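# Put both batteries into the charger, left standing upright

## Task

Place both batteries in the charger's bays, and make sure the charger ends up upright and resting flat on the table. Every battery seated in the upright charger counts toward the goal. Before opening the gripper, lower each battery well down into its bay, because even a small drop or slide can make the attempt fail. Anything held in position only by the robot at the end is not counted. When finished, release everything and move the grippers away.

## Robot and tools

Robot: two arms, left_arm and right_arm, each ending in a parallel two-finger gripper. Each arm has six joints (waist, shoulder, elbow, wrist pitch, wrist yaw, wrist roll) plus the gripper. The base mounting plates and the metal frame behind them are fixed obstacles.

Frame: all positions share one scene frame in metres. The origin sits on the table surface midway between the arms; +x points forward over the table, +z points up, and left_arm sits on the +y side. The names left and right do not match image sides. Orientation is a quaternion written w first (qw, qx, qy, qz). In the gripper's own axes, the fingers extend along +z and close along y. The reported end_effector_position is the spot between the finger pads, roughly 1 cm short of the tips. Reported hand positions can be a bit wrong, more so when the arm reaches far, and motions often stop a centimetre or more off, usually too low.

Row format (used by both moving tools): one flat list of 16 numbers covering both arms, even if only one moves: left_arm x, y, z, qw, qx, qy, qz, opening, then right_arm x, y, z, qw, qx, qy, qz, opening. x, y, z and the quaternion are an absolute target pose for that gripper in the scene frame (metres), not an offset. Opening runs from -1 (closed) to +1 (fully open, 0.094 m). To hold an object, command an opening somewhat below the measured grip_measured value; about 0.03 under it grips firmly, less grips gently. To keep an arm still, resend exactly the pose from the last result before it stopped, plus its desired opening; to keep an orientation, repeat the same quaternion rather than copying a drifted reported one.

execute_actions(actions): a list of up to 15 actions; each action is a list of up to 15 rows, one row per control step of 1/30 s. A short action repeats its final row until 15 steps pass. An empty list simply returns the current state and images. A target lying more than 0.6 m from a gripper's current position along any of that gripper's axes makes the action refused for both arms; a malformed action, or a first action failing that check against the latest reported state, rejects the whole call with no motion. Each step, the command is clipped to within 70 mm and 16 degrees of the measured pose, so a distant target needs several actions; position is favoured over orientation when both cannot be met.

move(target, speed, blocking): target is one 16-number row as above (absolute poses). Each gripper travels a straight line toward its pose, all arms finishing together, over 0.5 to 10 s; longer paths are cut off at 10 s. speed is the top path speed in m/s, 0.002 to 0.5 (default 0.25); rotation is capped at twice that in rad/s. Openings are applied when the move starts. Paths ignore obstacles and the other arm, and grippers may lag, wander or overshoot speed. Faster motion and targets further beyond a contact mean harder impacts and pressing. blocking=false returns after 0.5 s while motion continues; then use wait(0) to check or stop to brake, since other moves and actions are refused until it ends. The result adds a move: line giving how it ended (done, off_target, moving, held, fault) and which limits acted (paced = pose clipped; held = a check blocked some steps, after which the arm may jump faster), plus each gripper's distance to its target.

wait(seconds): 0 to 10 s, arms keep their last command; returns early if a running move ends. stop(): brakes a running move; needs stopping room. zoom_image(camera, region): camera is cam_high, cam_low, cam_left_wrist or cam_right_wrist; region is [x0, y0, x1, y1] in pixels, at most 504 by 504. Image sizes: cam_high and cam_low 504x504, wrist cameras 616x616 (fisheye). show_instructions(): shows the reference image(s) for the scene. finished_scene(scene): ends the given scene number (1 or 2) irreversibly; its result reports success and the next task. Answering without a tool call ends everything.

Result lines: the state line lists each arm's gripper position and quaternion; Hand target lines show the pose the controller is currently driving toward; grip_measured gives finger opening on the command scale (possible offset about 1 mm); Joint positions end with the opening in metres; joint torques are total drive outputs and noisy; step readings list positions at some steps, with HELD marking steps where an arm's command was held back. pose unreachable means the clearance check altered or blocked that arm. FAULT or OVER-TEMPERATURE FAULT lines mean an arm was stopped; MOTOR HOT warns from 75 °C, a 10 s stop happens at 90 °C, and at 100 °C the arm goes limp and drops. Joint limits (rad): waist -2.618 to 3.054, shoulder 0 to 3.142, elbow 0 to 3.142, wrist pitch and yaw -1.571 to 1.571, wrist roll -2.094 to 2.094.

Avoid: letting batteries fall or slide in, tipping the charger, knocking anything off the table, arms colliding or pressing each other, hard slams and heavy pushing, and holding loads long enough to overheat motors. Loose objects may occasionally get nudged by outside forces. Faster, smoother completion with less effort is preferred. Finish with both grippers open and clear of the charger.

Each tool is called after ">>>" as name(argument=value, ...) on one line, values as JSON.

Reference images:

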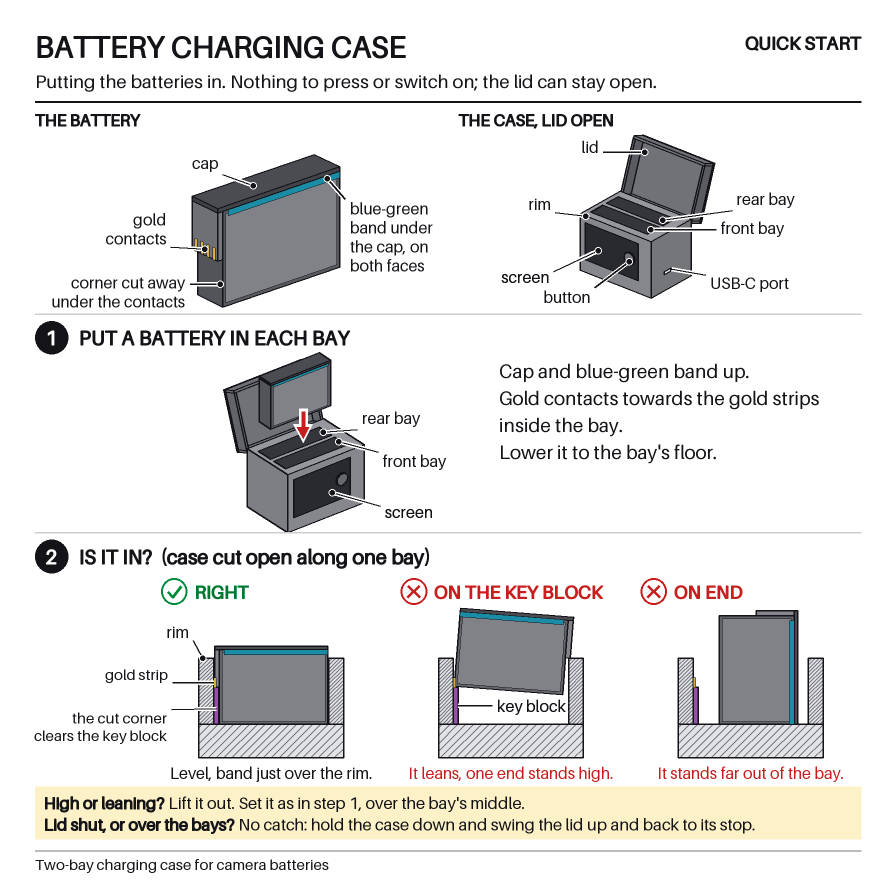

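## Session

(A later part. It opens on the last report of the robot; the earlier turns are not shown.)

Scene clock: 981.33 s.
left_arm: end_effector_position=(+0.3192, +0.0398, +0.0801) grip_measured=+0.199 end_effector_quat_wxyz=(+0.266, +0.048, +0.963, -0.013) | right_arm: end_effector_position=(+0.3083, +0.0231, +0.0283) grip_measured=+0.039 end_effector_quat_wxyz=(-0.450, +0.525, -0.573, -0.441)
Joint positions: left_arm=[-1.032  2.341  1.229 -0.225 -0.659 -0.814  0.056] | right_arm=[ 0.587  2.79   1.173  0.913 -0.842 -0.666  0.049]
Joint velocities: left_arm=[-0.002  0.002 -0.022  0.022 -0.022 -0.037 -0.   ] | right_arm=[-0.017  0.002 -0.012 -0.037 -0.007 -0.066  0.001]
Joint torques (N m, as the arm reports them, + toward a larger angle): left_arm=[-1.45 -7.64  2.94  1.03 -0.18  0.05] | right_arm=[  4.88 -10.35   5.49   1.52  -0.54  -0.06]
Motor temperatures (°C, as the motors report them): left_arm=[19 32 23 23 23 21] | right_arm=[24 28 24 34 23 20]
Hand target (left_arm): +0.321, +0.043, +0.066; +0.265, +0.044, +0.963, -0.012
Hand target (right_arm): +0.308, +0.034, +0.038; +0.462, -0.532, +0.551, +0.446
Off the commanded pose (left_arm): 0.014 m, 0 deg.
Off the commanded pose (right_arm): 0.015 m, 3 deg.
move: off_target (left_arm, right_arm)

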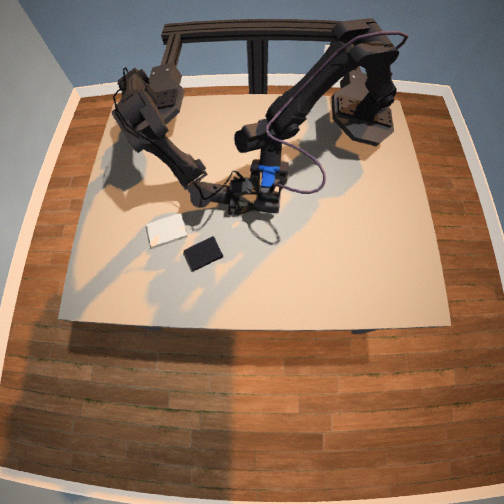

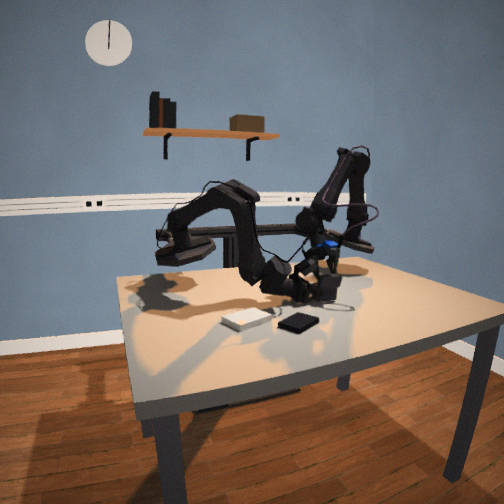

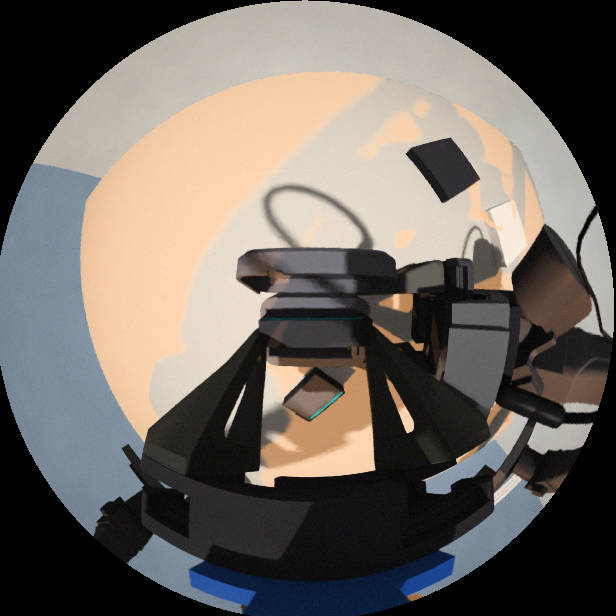

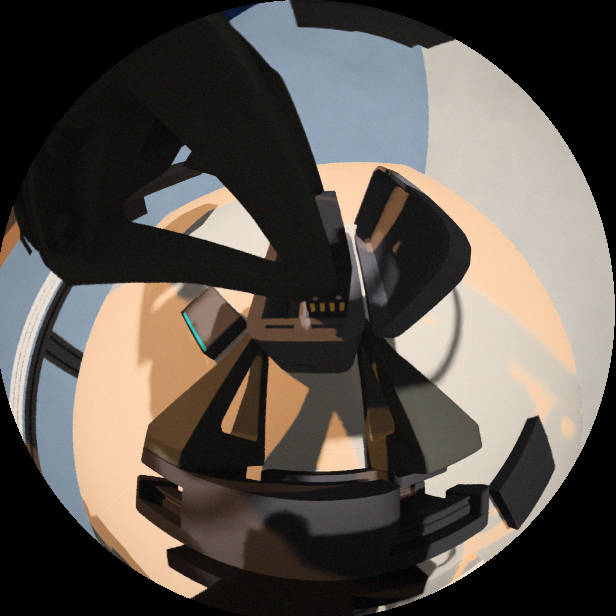

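>>> move(target=[0.321,0.042,0.16,0.2658,0.0445,0.9629,-0.0123,0.17,0.308,0.034,0.038,0.4624,-0.5322,0.5510,0.4466,0.0], speed=0.06)

>>> move(target=[0.321,0.042,0.064,0.2658,0.0445,0.9629,-0.0123,0.17,0.308,0.034,0.038,0.4624,-0.5322,0.5510,0.4466,0.0], speed=0.03)

>>> zoom_image(camera="cam_right_wrist", region=[200, 200, 400, 350])

>>> zoom_image(camera="cam_left_wrist", region=[220, 230, 470, 400])

Scene clock: 986.50 s.
left_arm: end_effector_position=(+0.3151, +0.0522, +0.1375) grip_measured=+0.199 end_effector_quat_wxyz=(+0.244, +0.052, +0.968, +0.004) | right_arm: end_effector_position=(+0.3082, +0.0228, +0.0283) grip_measured=+0.039 end_effector_quat_wxyz=(-0.450, +0.525, -0.573, -0.441)
Joint positions: left_arm=[-1.055  2.204  1.306 -0.523 -0.647 -0.868  0.056] | right_arm=[ 0.586  2.79   1.173  0.912 -0.845 -0.667  0.049]
Joint velocities: left_arm=[ 0.012 -0.002 -0.007 -0.051  0.007  0.007 -0.001] | right_arm=[-0.002 -0.017 -0.007 -0.007 -0.007 -0.037  0.   ]
Joint torques (N m, as the arm reports them, + toward a larger angle): left_arm=[ -3.88 -12.28   6.31   0.49  -0.35  -0.04] | right_arm=[  5.04 -10.27   5.5    1.52  -0.52  -0.02]
Motor temperatures (°C, as the motors report them): left_arm=[19 32 23 23 23 21] | right_arm=[24 28 24 34 23 20]
Hand target (left_arm): +0.321, +0.042, +0.160; +0.265, +0.044, +0.963, -0.013
Hand target (right_arm): +0.308, +0.034, +0.038; +0.462, -0.532, +0.551, +0.446
Off the commanded pose (left_arm): 0.025 m, 3 deg.
Off the commanded pose (right_arm): 0.015 m, 3 deg.
move: off_target (left_arm, right_arm)

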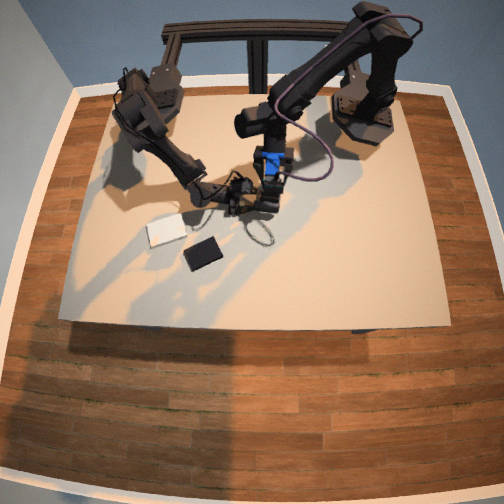

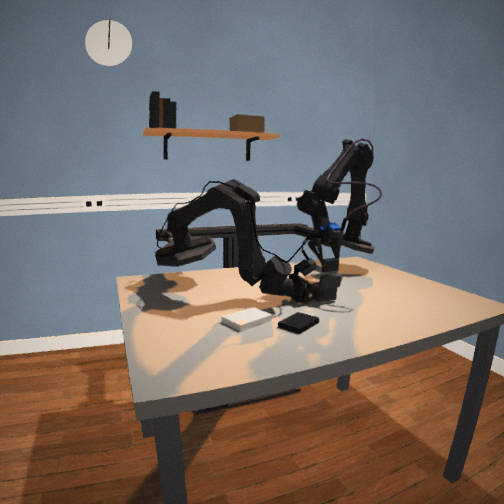

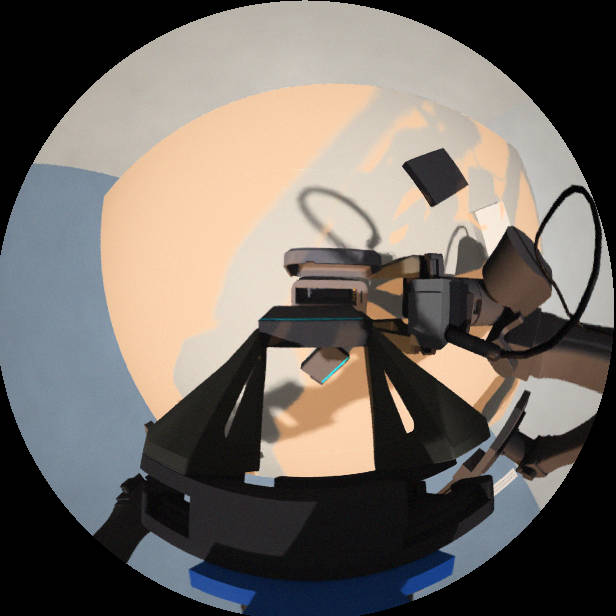

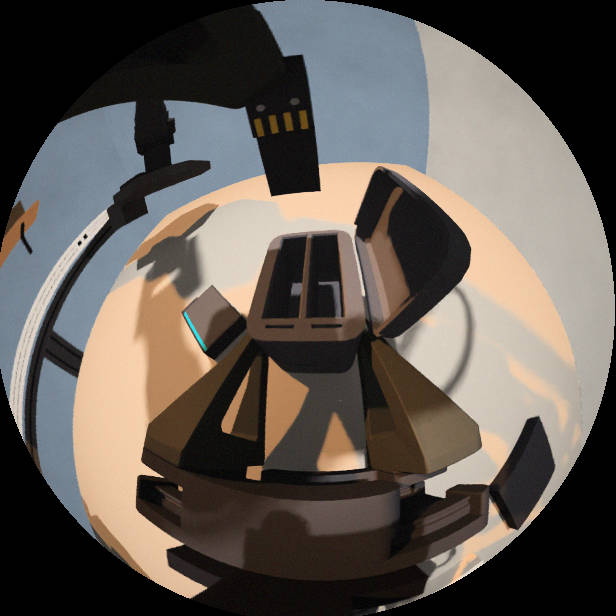

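Scene clock: 989.27 s.
left_arm: end_effector_position=(+0.3247, +0.0408, +0.0899) grip_measured=+0.199 end_effector_quat_wxyz=(+0.281, +0.044, +0.959, -0.010) | right_arm: end_effector_position=(+0.3125, +0.0225, +0.0280) grip_measured=+0.039 end_effector_quat_wxyz=(-0.454, +0.521, -0.578, -0.434)
Joint positions: left_arm=[-1.035  2.323  1.23  -0.229 -0.689 -0.812  0.056] | right_arm=[ 0.586  2.79   1.173  0.925 -0.825 -0.657  0.049]
Joint velocities: left_arm=[-0.002 -0.002 -0.012 -0.051 -0.007  0.007  0.001] | right_arm=[-0.012 -0.007  0.002  0.022 -0.007 -0.051 -0.   ]
Joint torques (N m, as the arm reports them, + toward a larger angle): left_arm=[-1.1  -6.14  2.66  1.16  0.06  0.07] | right_arm=[  5.01 -10.44   5.48   1.4   -0.72  -0.13]
Motor temperatures (°C, as the motors report them): left_arm=[19 32 23 23 23 21] | right_arm=[24 28 24 34 23 20]
Hand target (left_arm): +0.320, +0.044, +0.065; +0.265, +0.044, +0.963, -0.012
Hand target (right_arm): +0.308, +0.034, +0.038; +0.462, -0.532, +0.551, +0.446
Off the commanded pose (left_arm): 0.026 m, 2 deg.
Off the commanded pose (right_arm): 0.016 m, 4 deg.
move: off_target (left_arm, right_arm)

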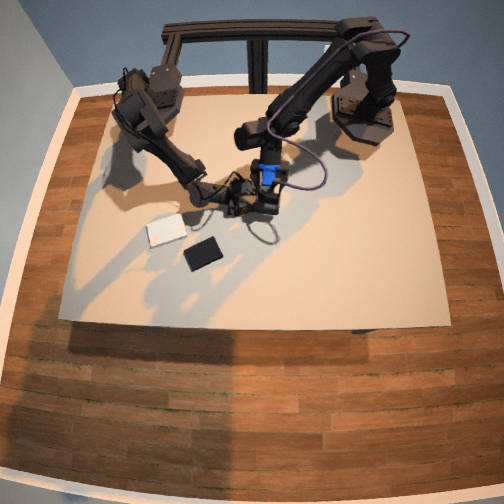

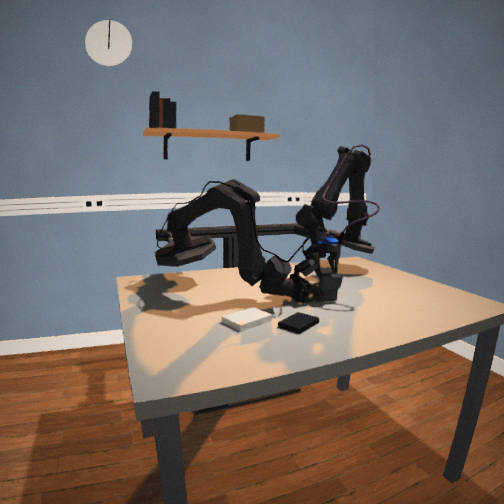

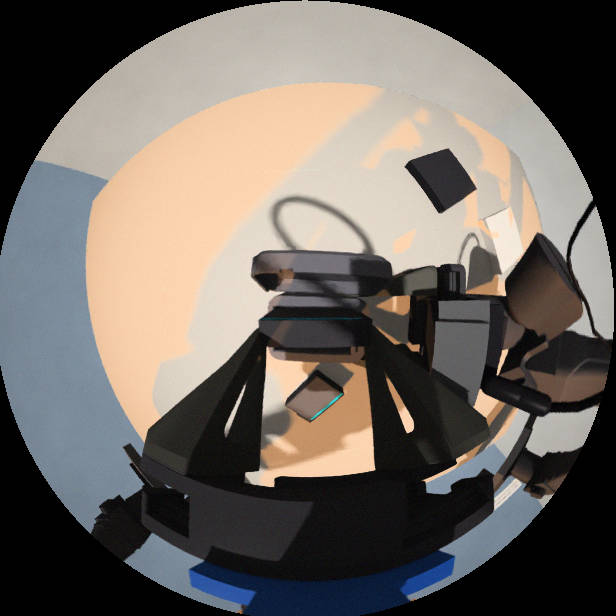

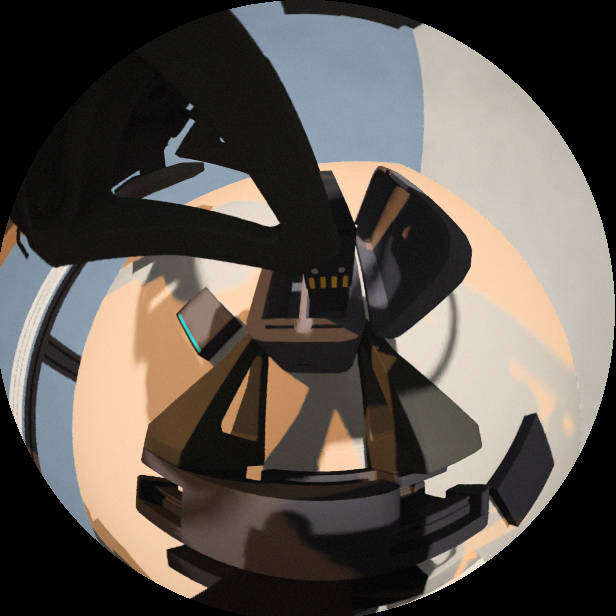

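Region (200, 200, 400, 350) of cam_right_wrist's 616x616 image, scaled by 2.520, with more detail than that image has; it fills the top 378 rows of this view, and the rest is white.

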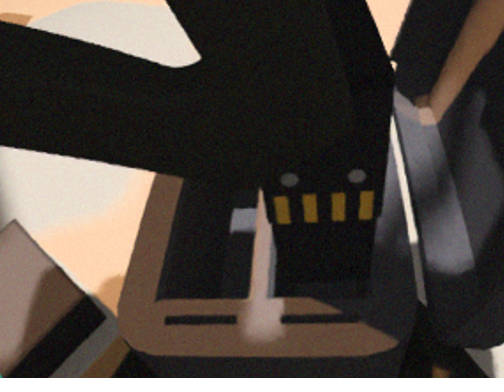

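Region (220, 230, 470, 400) of cam_left_wrist's 616x616 image, scaled by 2.016, with more detail than that image has; it fills the top 343 rows of this view, and the rest is white.

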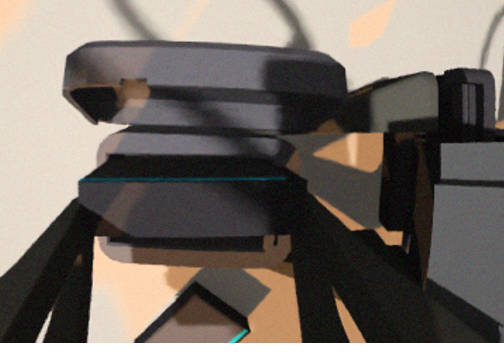

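>>> move(target=[0.321,0.042,0.16,0.2658,0.0445,0.9629,-0.0123,0.17,0.308,0.034,0.038,0.4624,-0.5322,0.5510,0.4466,0.0], speed=0.06)

>>> zoom_image(camera="cam_right_wrist", region=[200, 40, 440, 360])

>>> zoom_image(camera="cam_left_wrist", region=[230, 230, 430, 400])

Scene clock: 996.03 s.
left_arm: end_effector_position=(+0.3167, +0.0536, +0.1383) grip_measured=+0.199 end_effector_quat_wxyz=(+0.248, +0.051, +0.967, +0.008) | right_arm: end_effector_position=(+0.3122, +0.0220, +0.0284) grip_measured=+0.039 end_effector_quat_wxyz=(-0.454, +0.521, -0.577, -0.436)
Joint positions: left_arm=[-1.055  2.204  1.306 -0.524 -0.66  -0.868  0.056] | right_arm=[ 0.584  2.79   1.173  0.925 -0.832 -0.659  0.049]
Joint velocities: left_arm=[ 0.007 -0.002 -0.007 -0.007 -0.037 -0.007  0.   ] | right_arm=[-0.012 -0.012 -0.002 -0.022  0.022  0.022 -0.   ]
Joint torques (N m, as the arm reports them, + toward a larger angle): left_arm=[ -3.89 -12.33   6.2    0.45  -0.27  -0.06] | right_arm=[  5.12 -10.33   5.39   1.39  -0.63  -0.12]
Motor temperatures (°C, as the motors report them): left_arm=[19 32 23 23 23 21] | right_arm=[24 28 24 34 23 20]
Hand target (left_arm): +0.321, +0.042, +0.160; +0.265, +0.045, +0.963, -0.012
Hand target (right_arm): +0.308, +0.033, +0.038; +0.463, -0.532, +0.551, +0.446
Off the commanded pose (left_arm): 0.025 m, 3 deg.
Off the commanded pose (right_arm): 0.016 m, 4 deg.
move: off_target (left_arm, right_arm)

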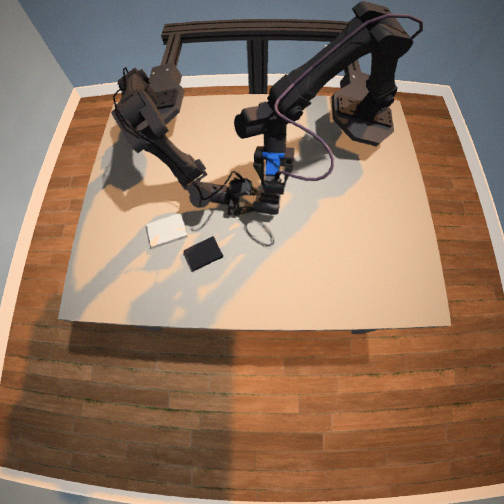

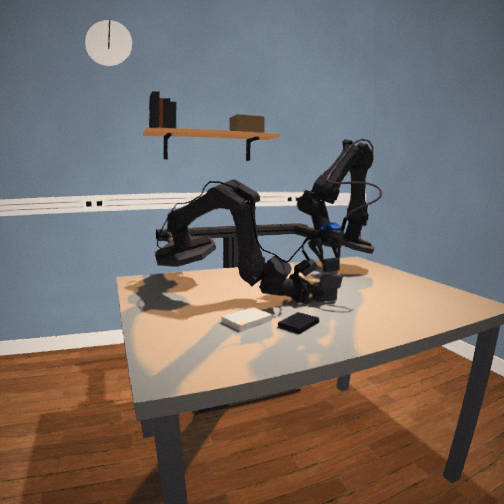

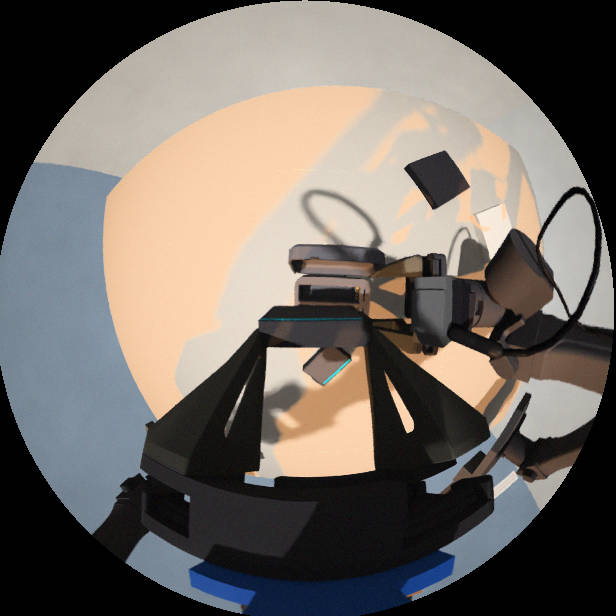

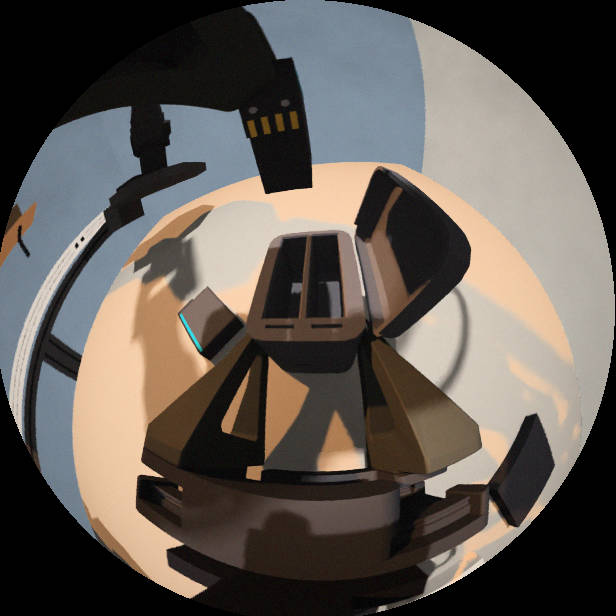

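Region (200, 40, 440, 360) of cam_right_wrist's 616x616 image, scaled by 1.575, with more detail than that image has; it fills the left 378 columns of this view, and the rest is white.

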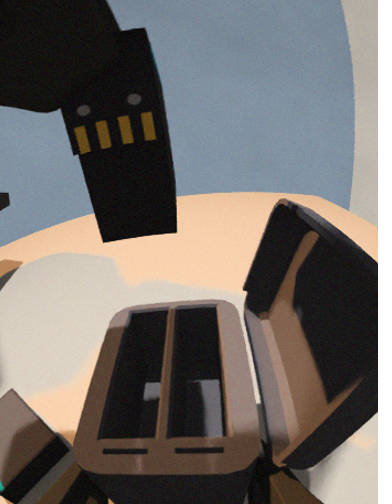

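Region (230, 230, 430, 400) of cam_left_wrist's 616x616 image, scaled by 2.520, with more detail than that image has; it fills the top 428 rows of this view, and the rest is white.

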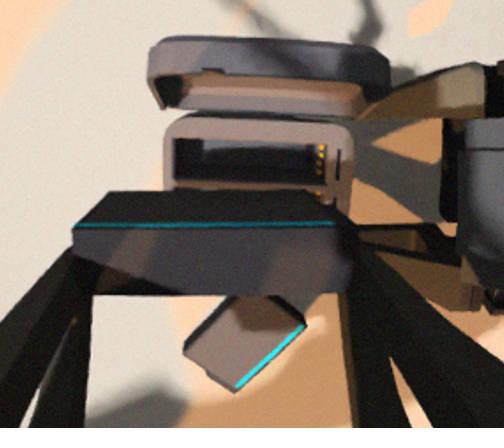

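>>> move(target=[0.326,0.0406,0.16,0.2657,0.0530,0.9625,-0.0146,0.17,0.308,0.034,0.038,0.4624,-0.5322,0.5510,0.4466,0.0], speed=0.06)

>>> move(target=[0.326,0.0406,0.098,0.2657,0.0530,0.9625,-0.0146,0.17,0.308,0.034,0.038,0.4624,-0.5322,0.5510,0.4466,0.0], speed=0.03)

>>> zoom_image(camera="cam_right_wrist", region=[230, 220, 390, 350])

>>> zoom_image(camera="cam_left_wrist", region=[250, 270, 390, 370])

Scene clock: 1006.77 s.
left_arm: end_effector_position=(+0.3155, +0.0531, +0.1377) grip_measured=+0.199 end_effector_quat_wxyz=(+0.245, +0.062, +0.968, +0.009) | right_arm: end_effector_position=(+0.3121, +0.0220, +0.0284) grip_measured=+0.039 end_effector_quat_wxyz=(-0.454, +0.521, -0.576, -0.436)
Joint positions: left_arm=[-1.055  2.204  1.306 -0.526 -0.652 -0.848  0.056] | right_arm=[ 0.584  2.79   1.173  0.925 -0.832 -0.659  0.049]
Joint velocities: left_arm=[-0.002  0.002 -0.017 -0.007  0.007 -0.022  0.   ] | right_arm=[-0.002 -0.007  0.012 -0.11   0.007 -0.051  0.   ]
Joint torques (N m, as the arm reports them, + toward a larger angle): left_arm=[ -3.04 -12.3    6.36   0.6   -0.27   0.08] | right_arm=[  5.13 -10.32   5.34   1.41  -0.64  -0.1 ]
Motor temperatures (°C, as the motors report them): left_arm=[19 33 24 23 23 21] | right_arm=[24 28 24 34 23 20]
Hand target (left_arm): +0.325, +0.041, +0.160; +0.265, +0.053, +0.963, -0.015
Hand target (right_arm): +0.308, +0.034, +0.038; +0.462, -0.532, +0.551, +0.446
Off the commanded pose (left_arm): 0.028 m, 4 deg.
Off the commanded pose (right_arm): 0.016 m, 4 deg.
move: off_target (left_arm, right_arm)

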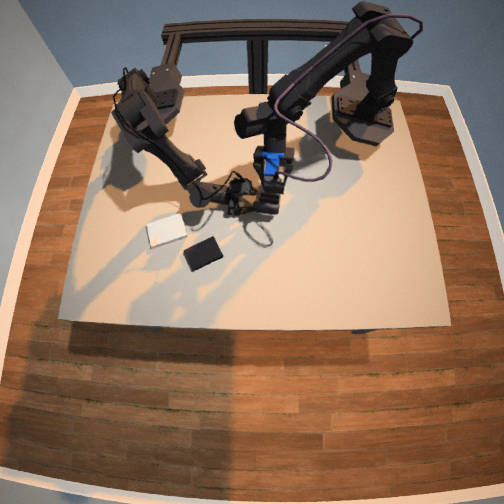

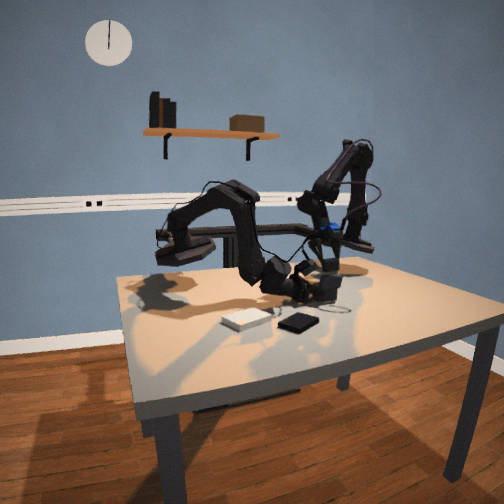

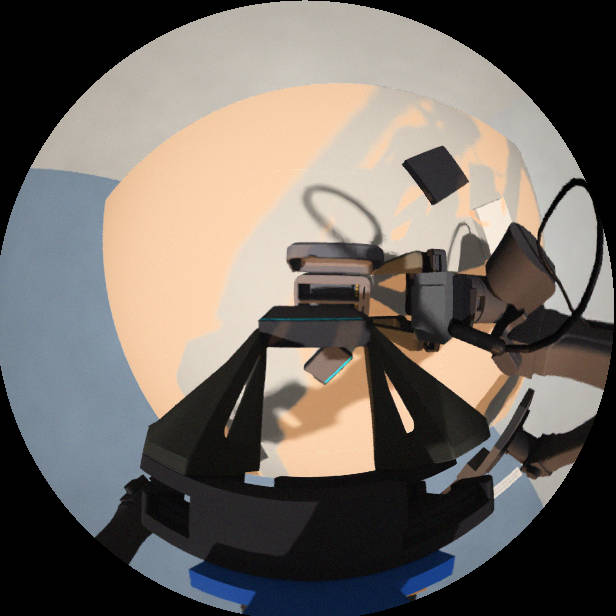

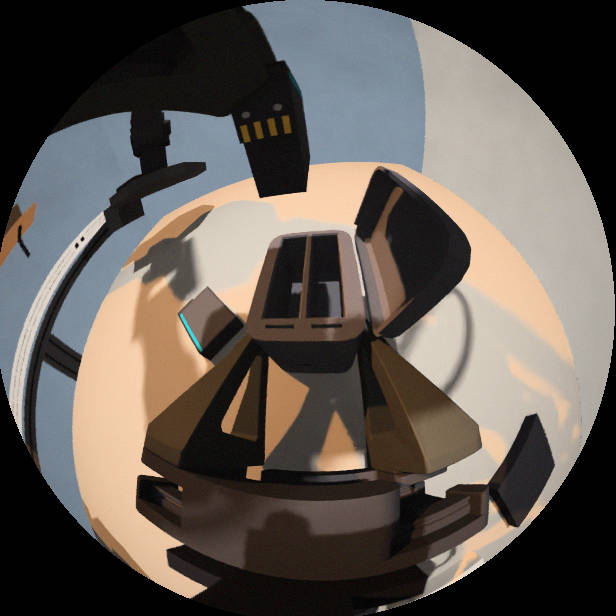

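Scene clock: 1008.50 s.
left_arm: end_effector_position=(+0.3233, +0.0397, +0.0981) grip_measured=+0.199 end_effector_quat_wxyz=(+0.259, +0.055, +0.964, -0.014) | right_arm: end_effector_position=(+0.3121, +0.0220, +0.0284) grip_measured=+0.039 end_effector_quat_wxyz=(-0.454, +0.521, -0.576, -0.436)
Joint positions: left_arm=[-1.028  2.299  1.258 -0.3   -0.644 -0.802  0.056] | right_arm=[ 0.584  2.79   1.173  0.924 -0.832 -0.659  0.049]
Joint velocities: left_arm=[ 0.002 -0.017  0.002  0.066 -0.007  0.022 -0.002] | right_arm=[-0.007 -0.002 -0.012 -0.037  0.037  0.037 -0.   ]
Joint torques (N m, as the arm reports them, + toward a larger angle): left_arm=[ -2.2  -10.37   3.4    0.71  -0.25   0.09] | right_arm=[  5.08 -10.34   5.39   1.43  -0.65  -0.1 ]
Motor temperatures (°C, as the motors report them): left_arm=[19 33 24 23 23 21] | right_arm=[24 28 24 34 23 20]
Hand target (left_arm): +0.326, +0.041, +0.098; +0.265, +0.053, +0.963, -0.014
Hand target (right_arm): +0.308, +0.034, +0.038; +0.462, -0.532, +0.551, +0.446
Off the commanded pose (left_arm): 0.003 m, 1 deg.
Off the commanded pose (right_arm): 0.016 m, 4 deg.
move: off_target (right_arm)

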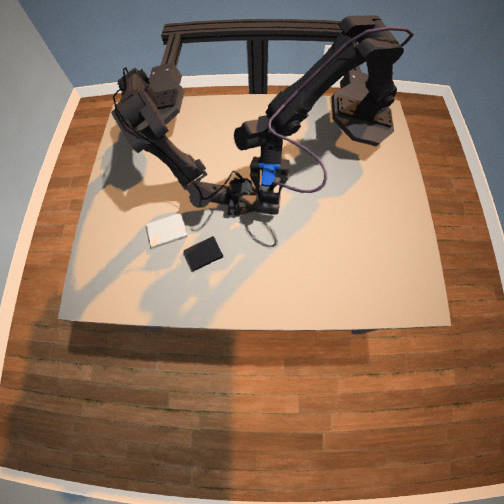

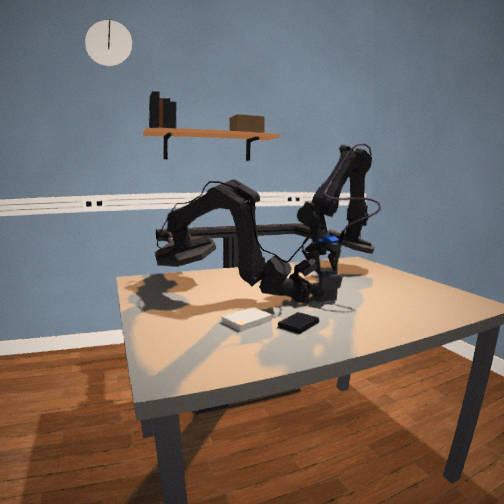

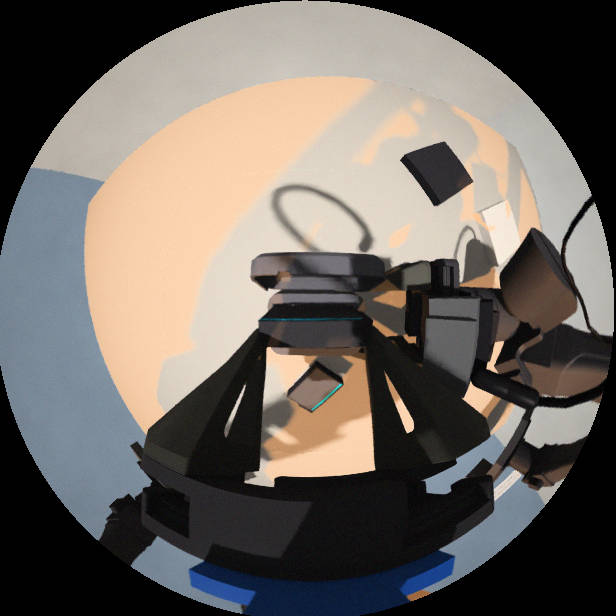

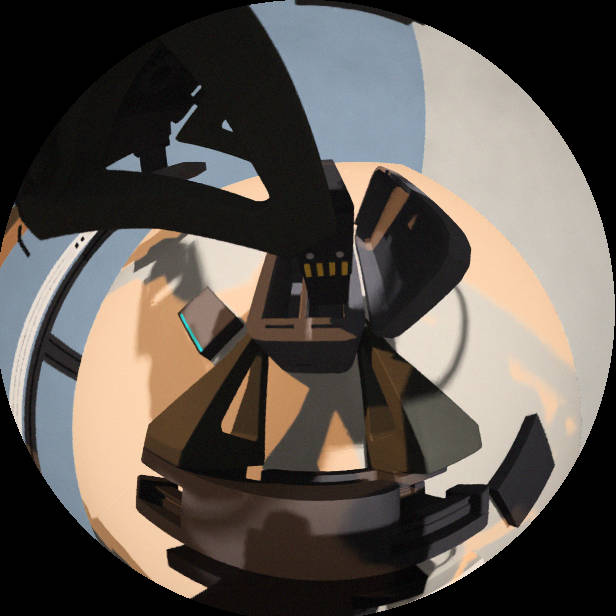

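Region (230, 220, 390, 350) of cam_right_wrist's 616x616 image, scaled by 3.150, with more detail than that image has; it fills the top 410 rows of this view, and the rest is white.

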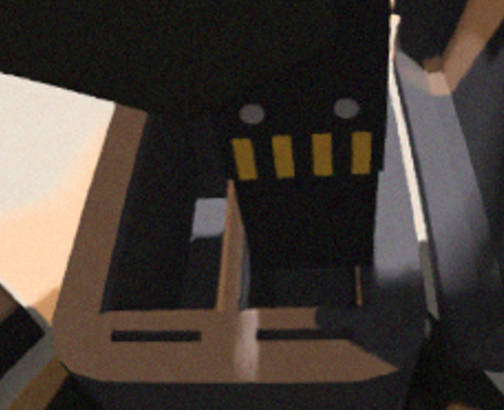

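Region (250, 270, 390, 370) of cam_left_wrist's 616x616 image, scaled by 3.600, with more detail than that image has; it fills the top 360 rows of this view, and the rest is white.

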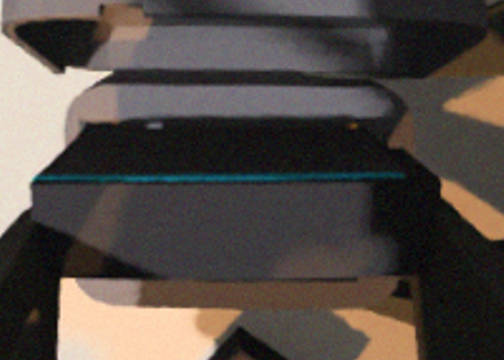

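>>> move(target=[0.3263,0.0406,0.16,0.2657,0.0530,0.9625,-0.0146,0.17,0.308,0.034,0.038,0.4624,-0.5322,0.5510,0.4466,0.0], speed=0.06)

>>> move(target=[0.3263,0.0406,0.072,0.2657,0.0530,0.9625,-0.0146,0.17,0.308,0.034,0.038,0.4624,-0.5322,0.5510,0.4466,0.0], speed=0.03)

>>> zoom_image(camera="cam_right_wrist", region=[200, 200, 400, 350])

>>> zoom_image(camera="cam_left_wrist", region=[220, 230, 520, 430])

Scene clock: 1014.63 s.
left_arm: end_effector_position=(+0.3203, +0.0508, +0.1374) grip_measured=+0.199 end_effector_quat_wxyz=(+0.244, +0.061, +0.968, +0.001) | right_arm: end_effector_position=(+0.3120, +0.0220, +0.0284) grip_measured=+0.039 end_effector_quat_wxyz=(-0.454, +0.521, -0.576, -0.436)
Joint positions: left_arm=[-1.043  2.206  1.311 -0.509 -0.639 -0.832  0.056] | right_arm=[ 0.584  2.79   1.173  0.924 -0.832 -0.659  0.049]
Joint velocities: left_arm=[-0.002  0.002 -0.007 -0.007 -0.007  0.066  0.001] | right_arm=[ 0.007  0.012  0.002  0.007 -0.037 -0.037 -0.   ]
Joint torques (N m, as the arm reports them, + toward a larger angle): left_arm=[ -3.84 -12.22   6.36   0.46  -0.36  -0.08] | right_arm=[  5.23 -10.3    5.39   1.42  -0.64  -0.09]
Motor temperatures (°C, as the motors report them): left_arm=[19 33 24 23 23 21] | right_arm=[24 28 24 34 23 20]
Hand target (left_arm): +0.326, +0.041, +0.160; +0.265, +0.053, +0.963, -0.015
Hand target (right_arm): +0.308, +0.034, +0.038; +0.462, -0.532, +0.551, +0.446
Off the commanded pose (left_arm): 0.026 m, 3 deg.
Off the commanded pose (right_arm): 0.016 m, 4 deg.
move: off_target (left_arm, right_arm)

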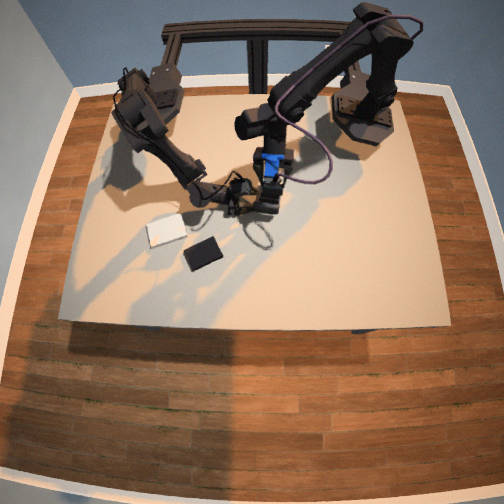

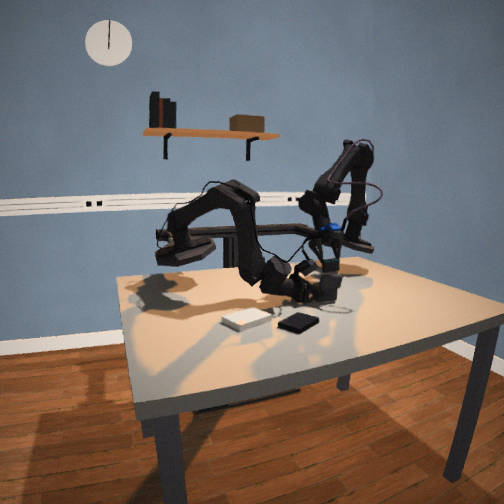

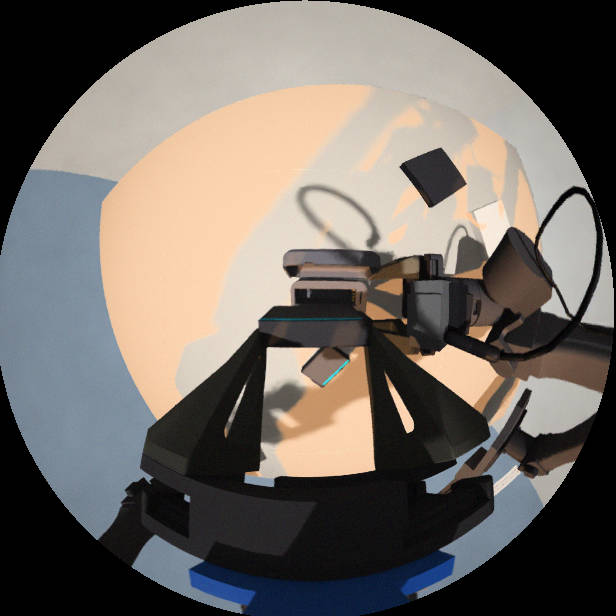

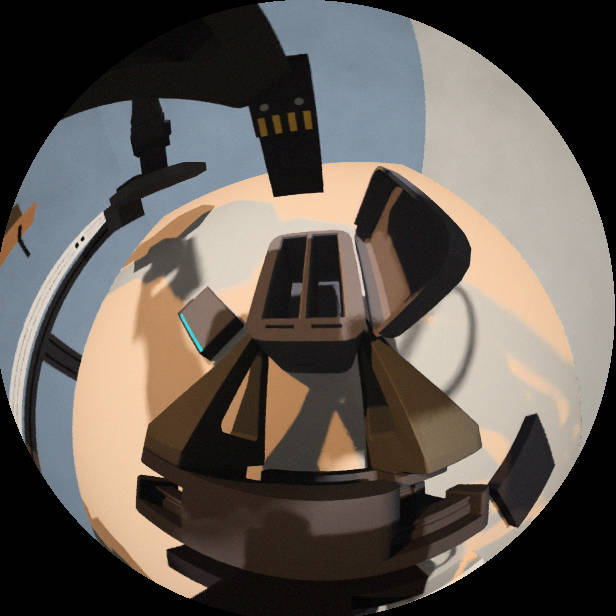

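Scene clock: 1017.07 s.
left_arm: end_effector_position=(+0.3232, +0.0394, +0.0787) grip_measured=+0.199 end_effector_quat_wxyz=(+0.259, +0.057, +0.964, -0.016) | right_arm: end_effector_position=(+0.3120, +0.0220, +0.0283) grip_measured=+0.039 end_effector_quat_wxyz=(-0.454, +0.522, -0.576, -0.436)
Joint positions: left_arm=[-1.017  2.342  1.236 -0.222 -0.639 -0.782  0.056] | right_arm=[ 0.584  2.79   1.173  0.924 -0.832 -0.66   0.049]
Joint velocities: left_arm=[ 0.002  0.002 -0.007 -0.081 -0.037 -0.022 -0.001] | right_arm=[-0.012 -0.012  0.002 -0.066  0.037 -0.095  0.   ]
Joint torques (N m, as the arm reports them, + toward a larger angle): left_arm=[-1.88 -8.77  3.02  0.98 -0.27  0.11] | right_arm=[  5.19 -10.3    5.37   1.42  -0.65  -0.1 ]
Motor temperatures (°C, as the motors report them): left_arm=[19 33 24 23 23 21] | right_arm=[24 28 24 34 23 20]
Hand target (left_arm): +0.326, +0.041, +0.072; +0.265, +0.053, +0.963, -0.015
Hand target (right_arm): +0.308, +0.034, +0.038; +0.462, -0.532, +0.551, +0.446
Off the commanded pose (left_arm): 0.007 m, 1 deg.
Off the commanded pose (right_arm): 0.016 m, 4 deg.
move: off_target (right_arm)

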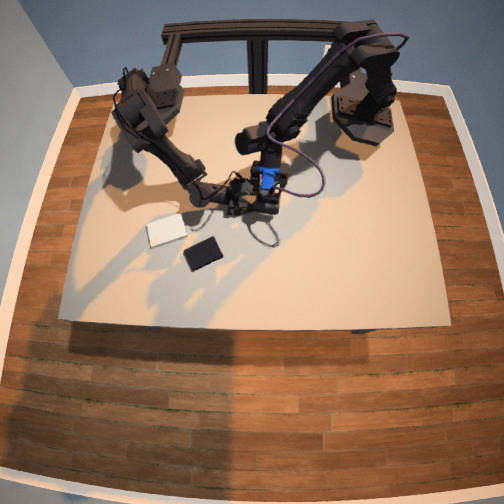

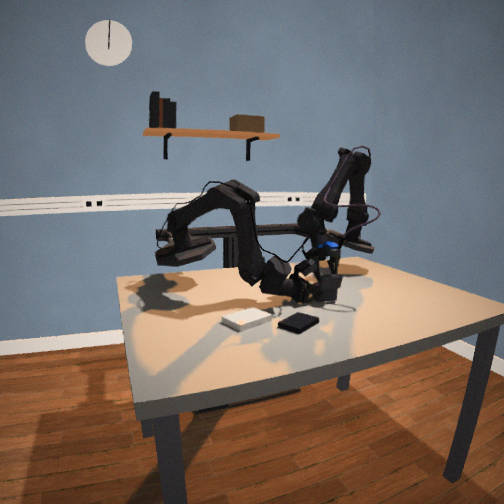

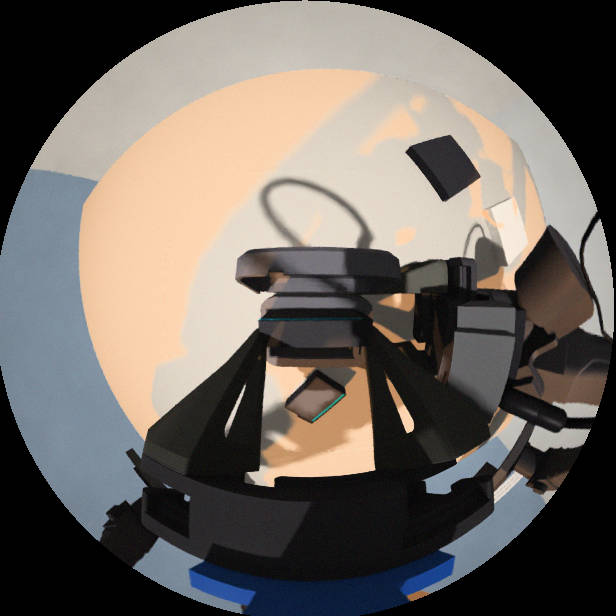

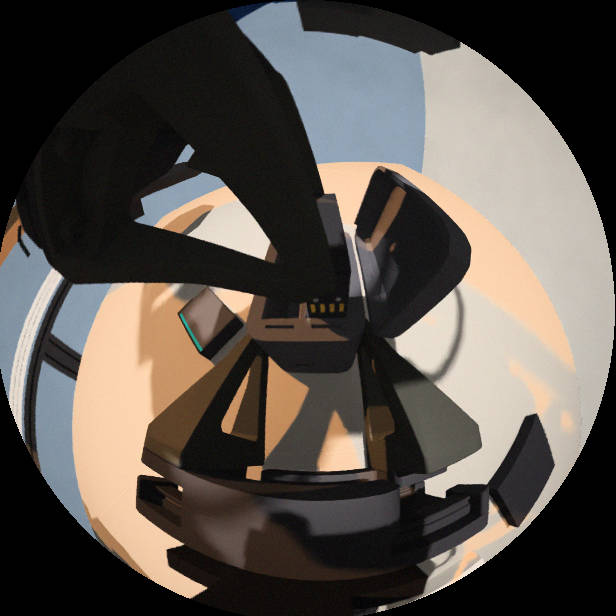

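Region (200, 200, 400, 350) of cam_right_wrist's 616x616 image, scaled by 2.520, with more detail than that image has; it fills the top 378 rows of this view, and the rest is white.

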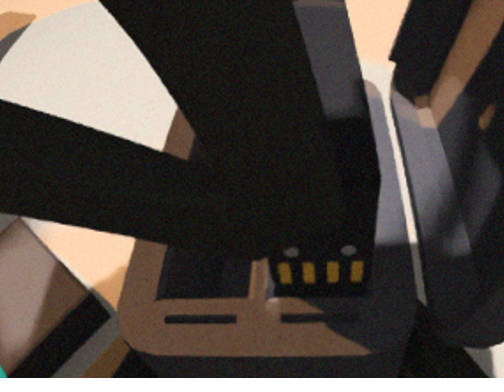

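Region (220, 230, 520, 430) of cam_left_wrist's 616x616 image, scaled by 1.680, with more detail than that image has.

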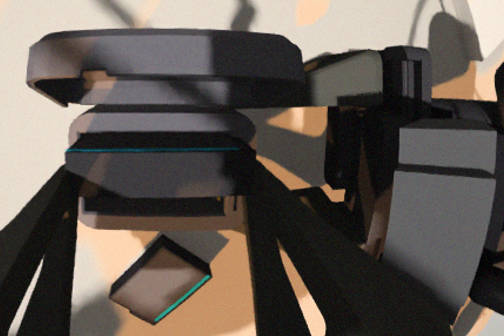

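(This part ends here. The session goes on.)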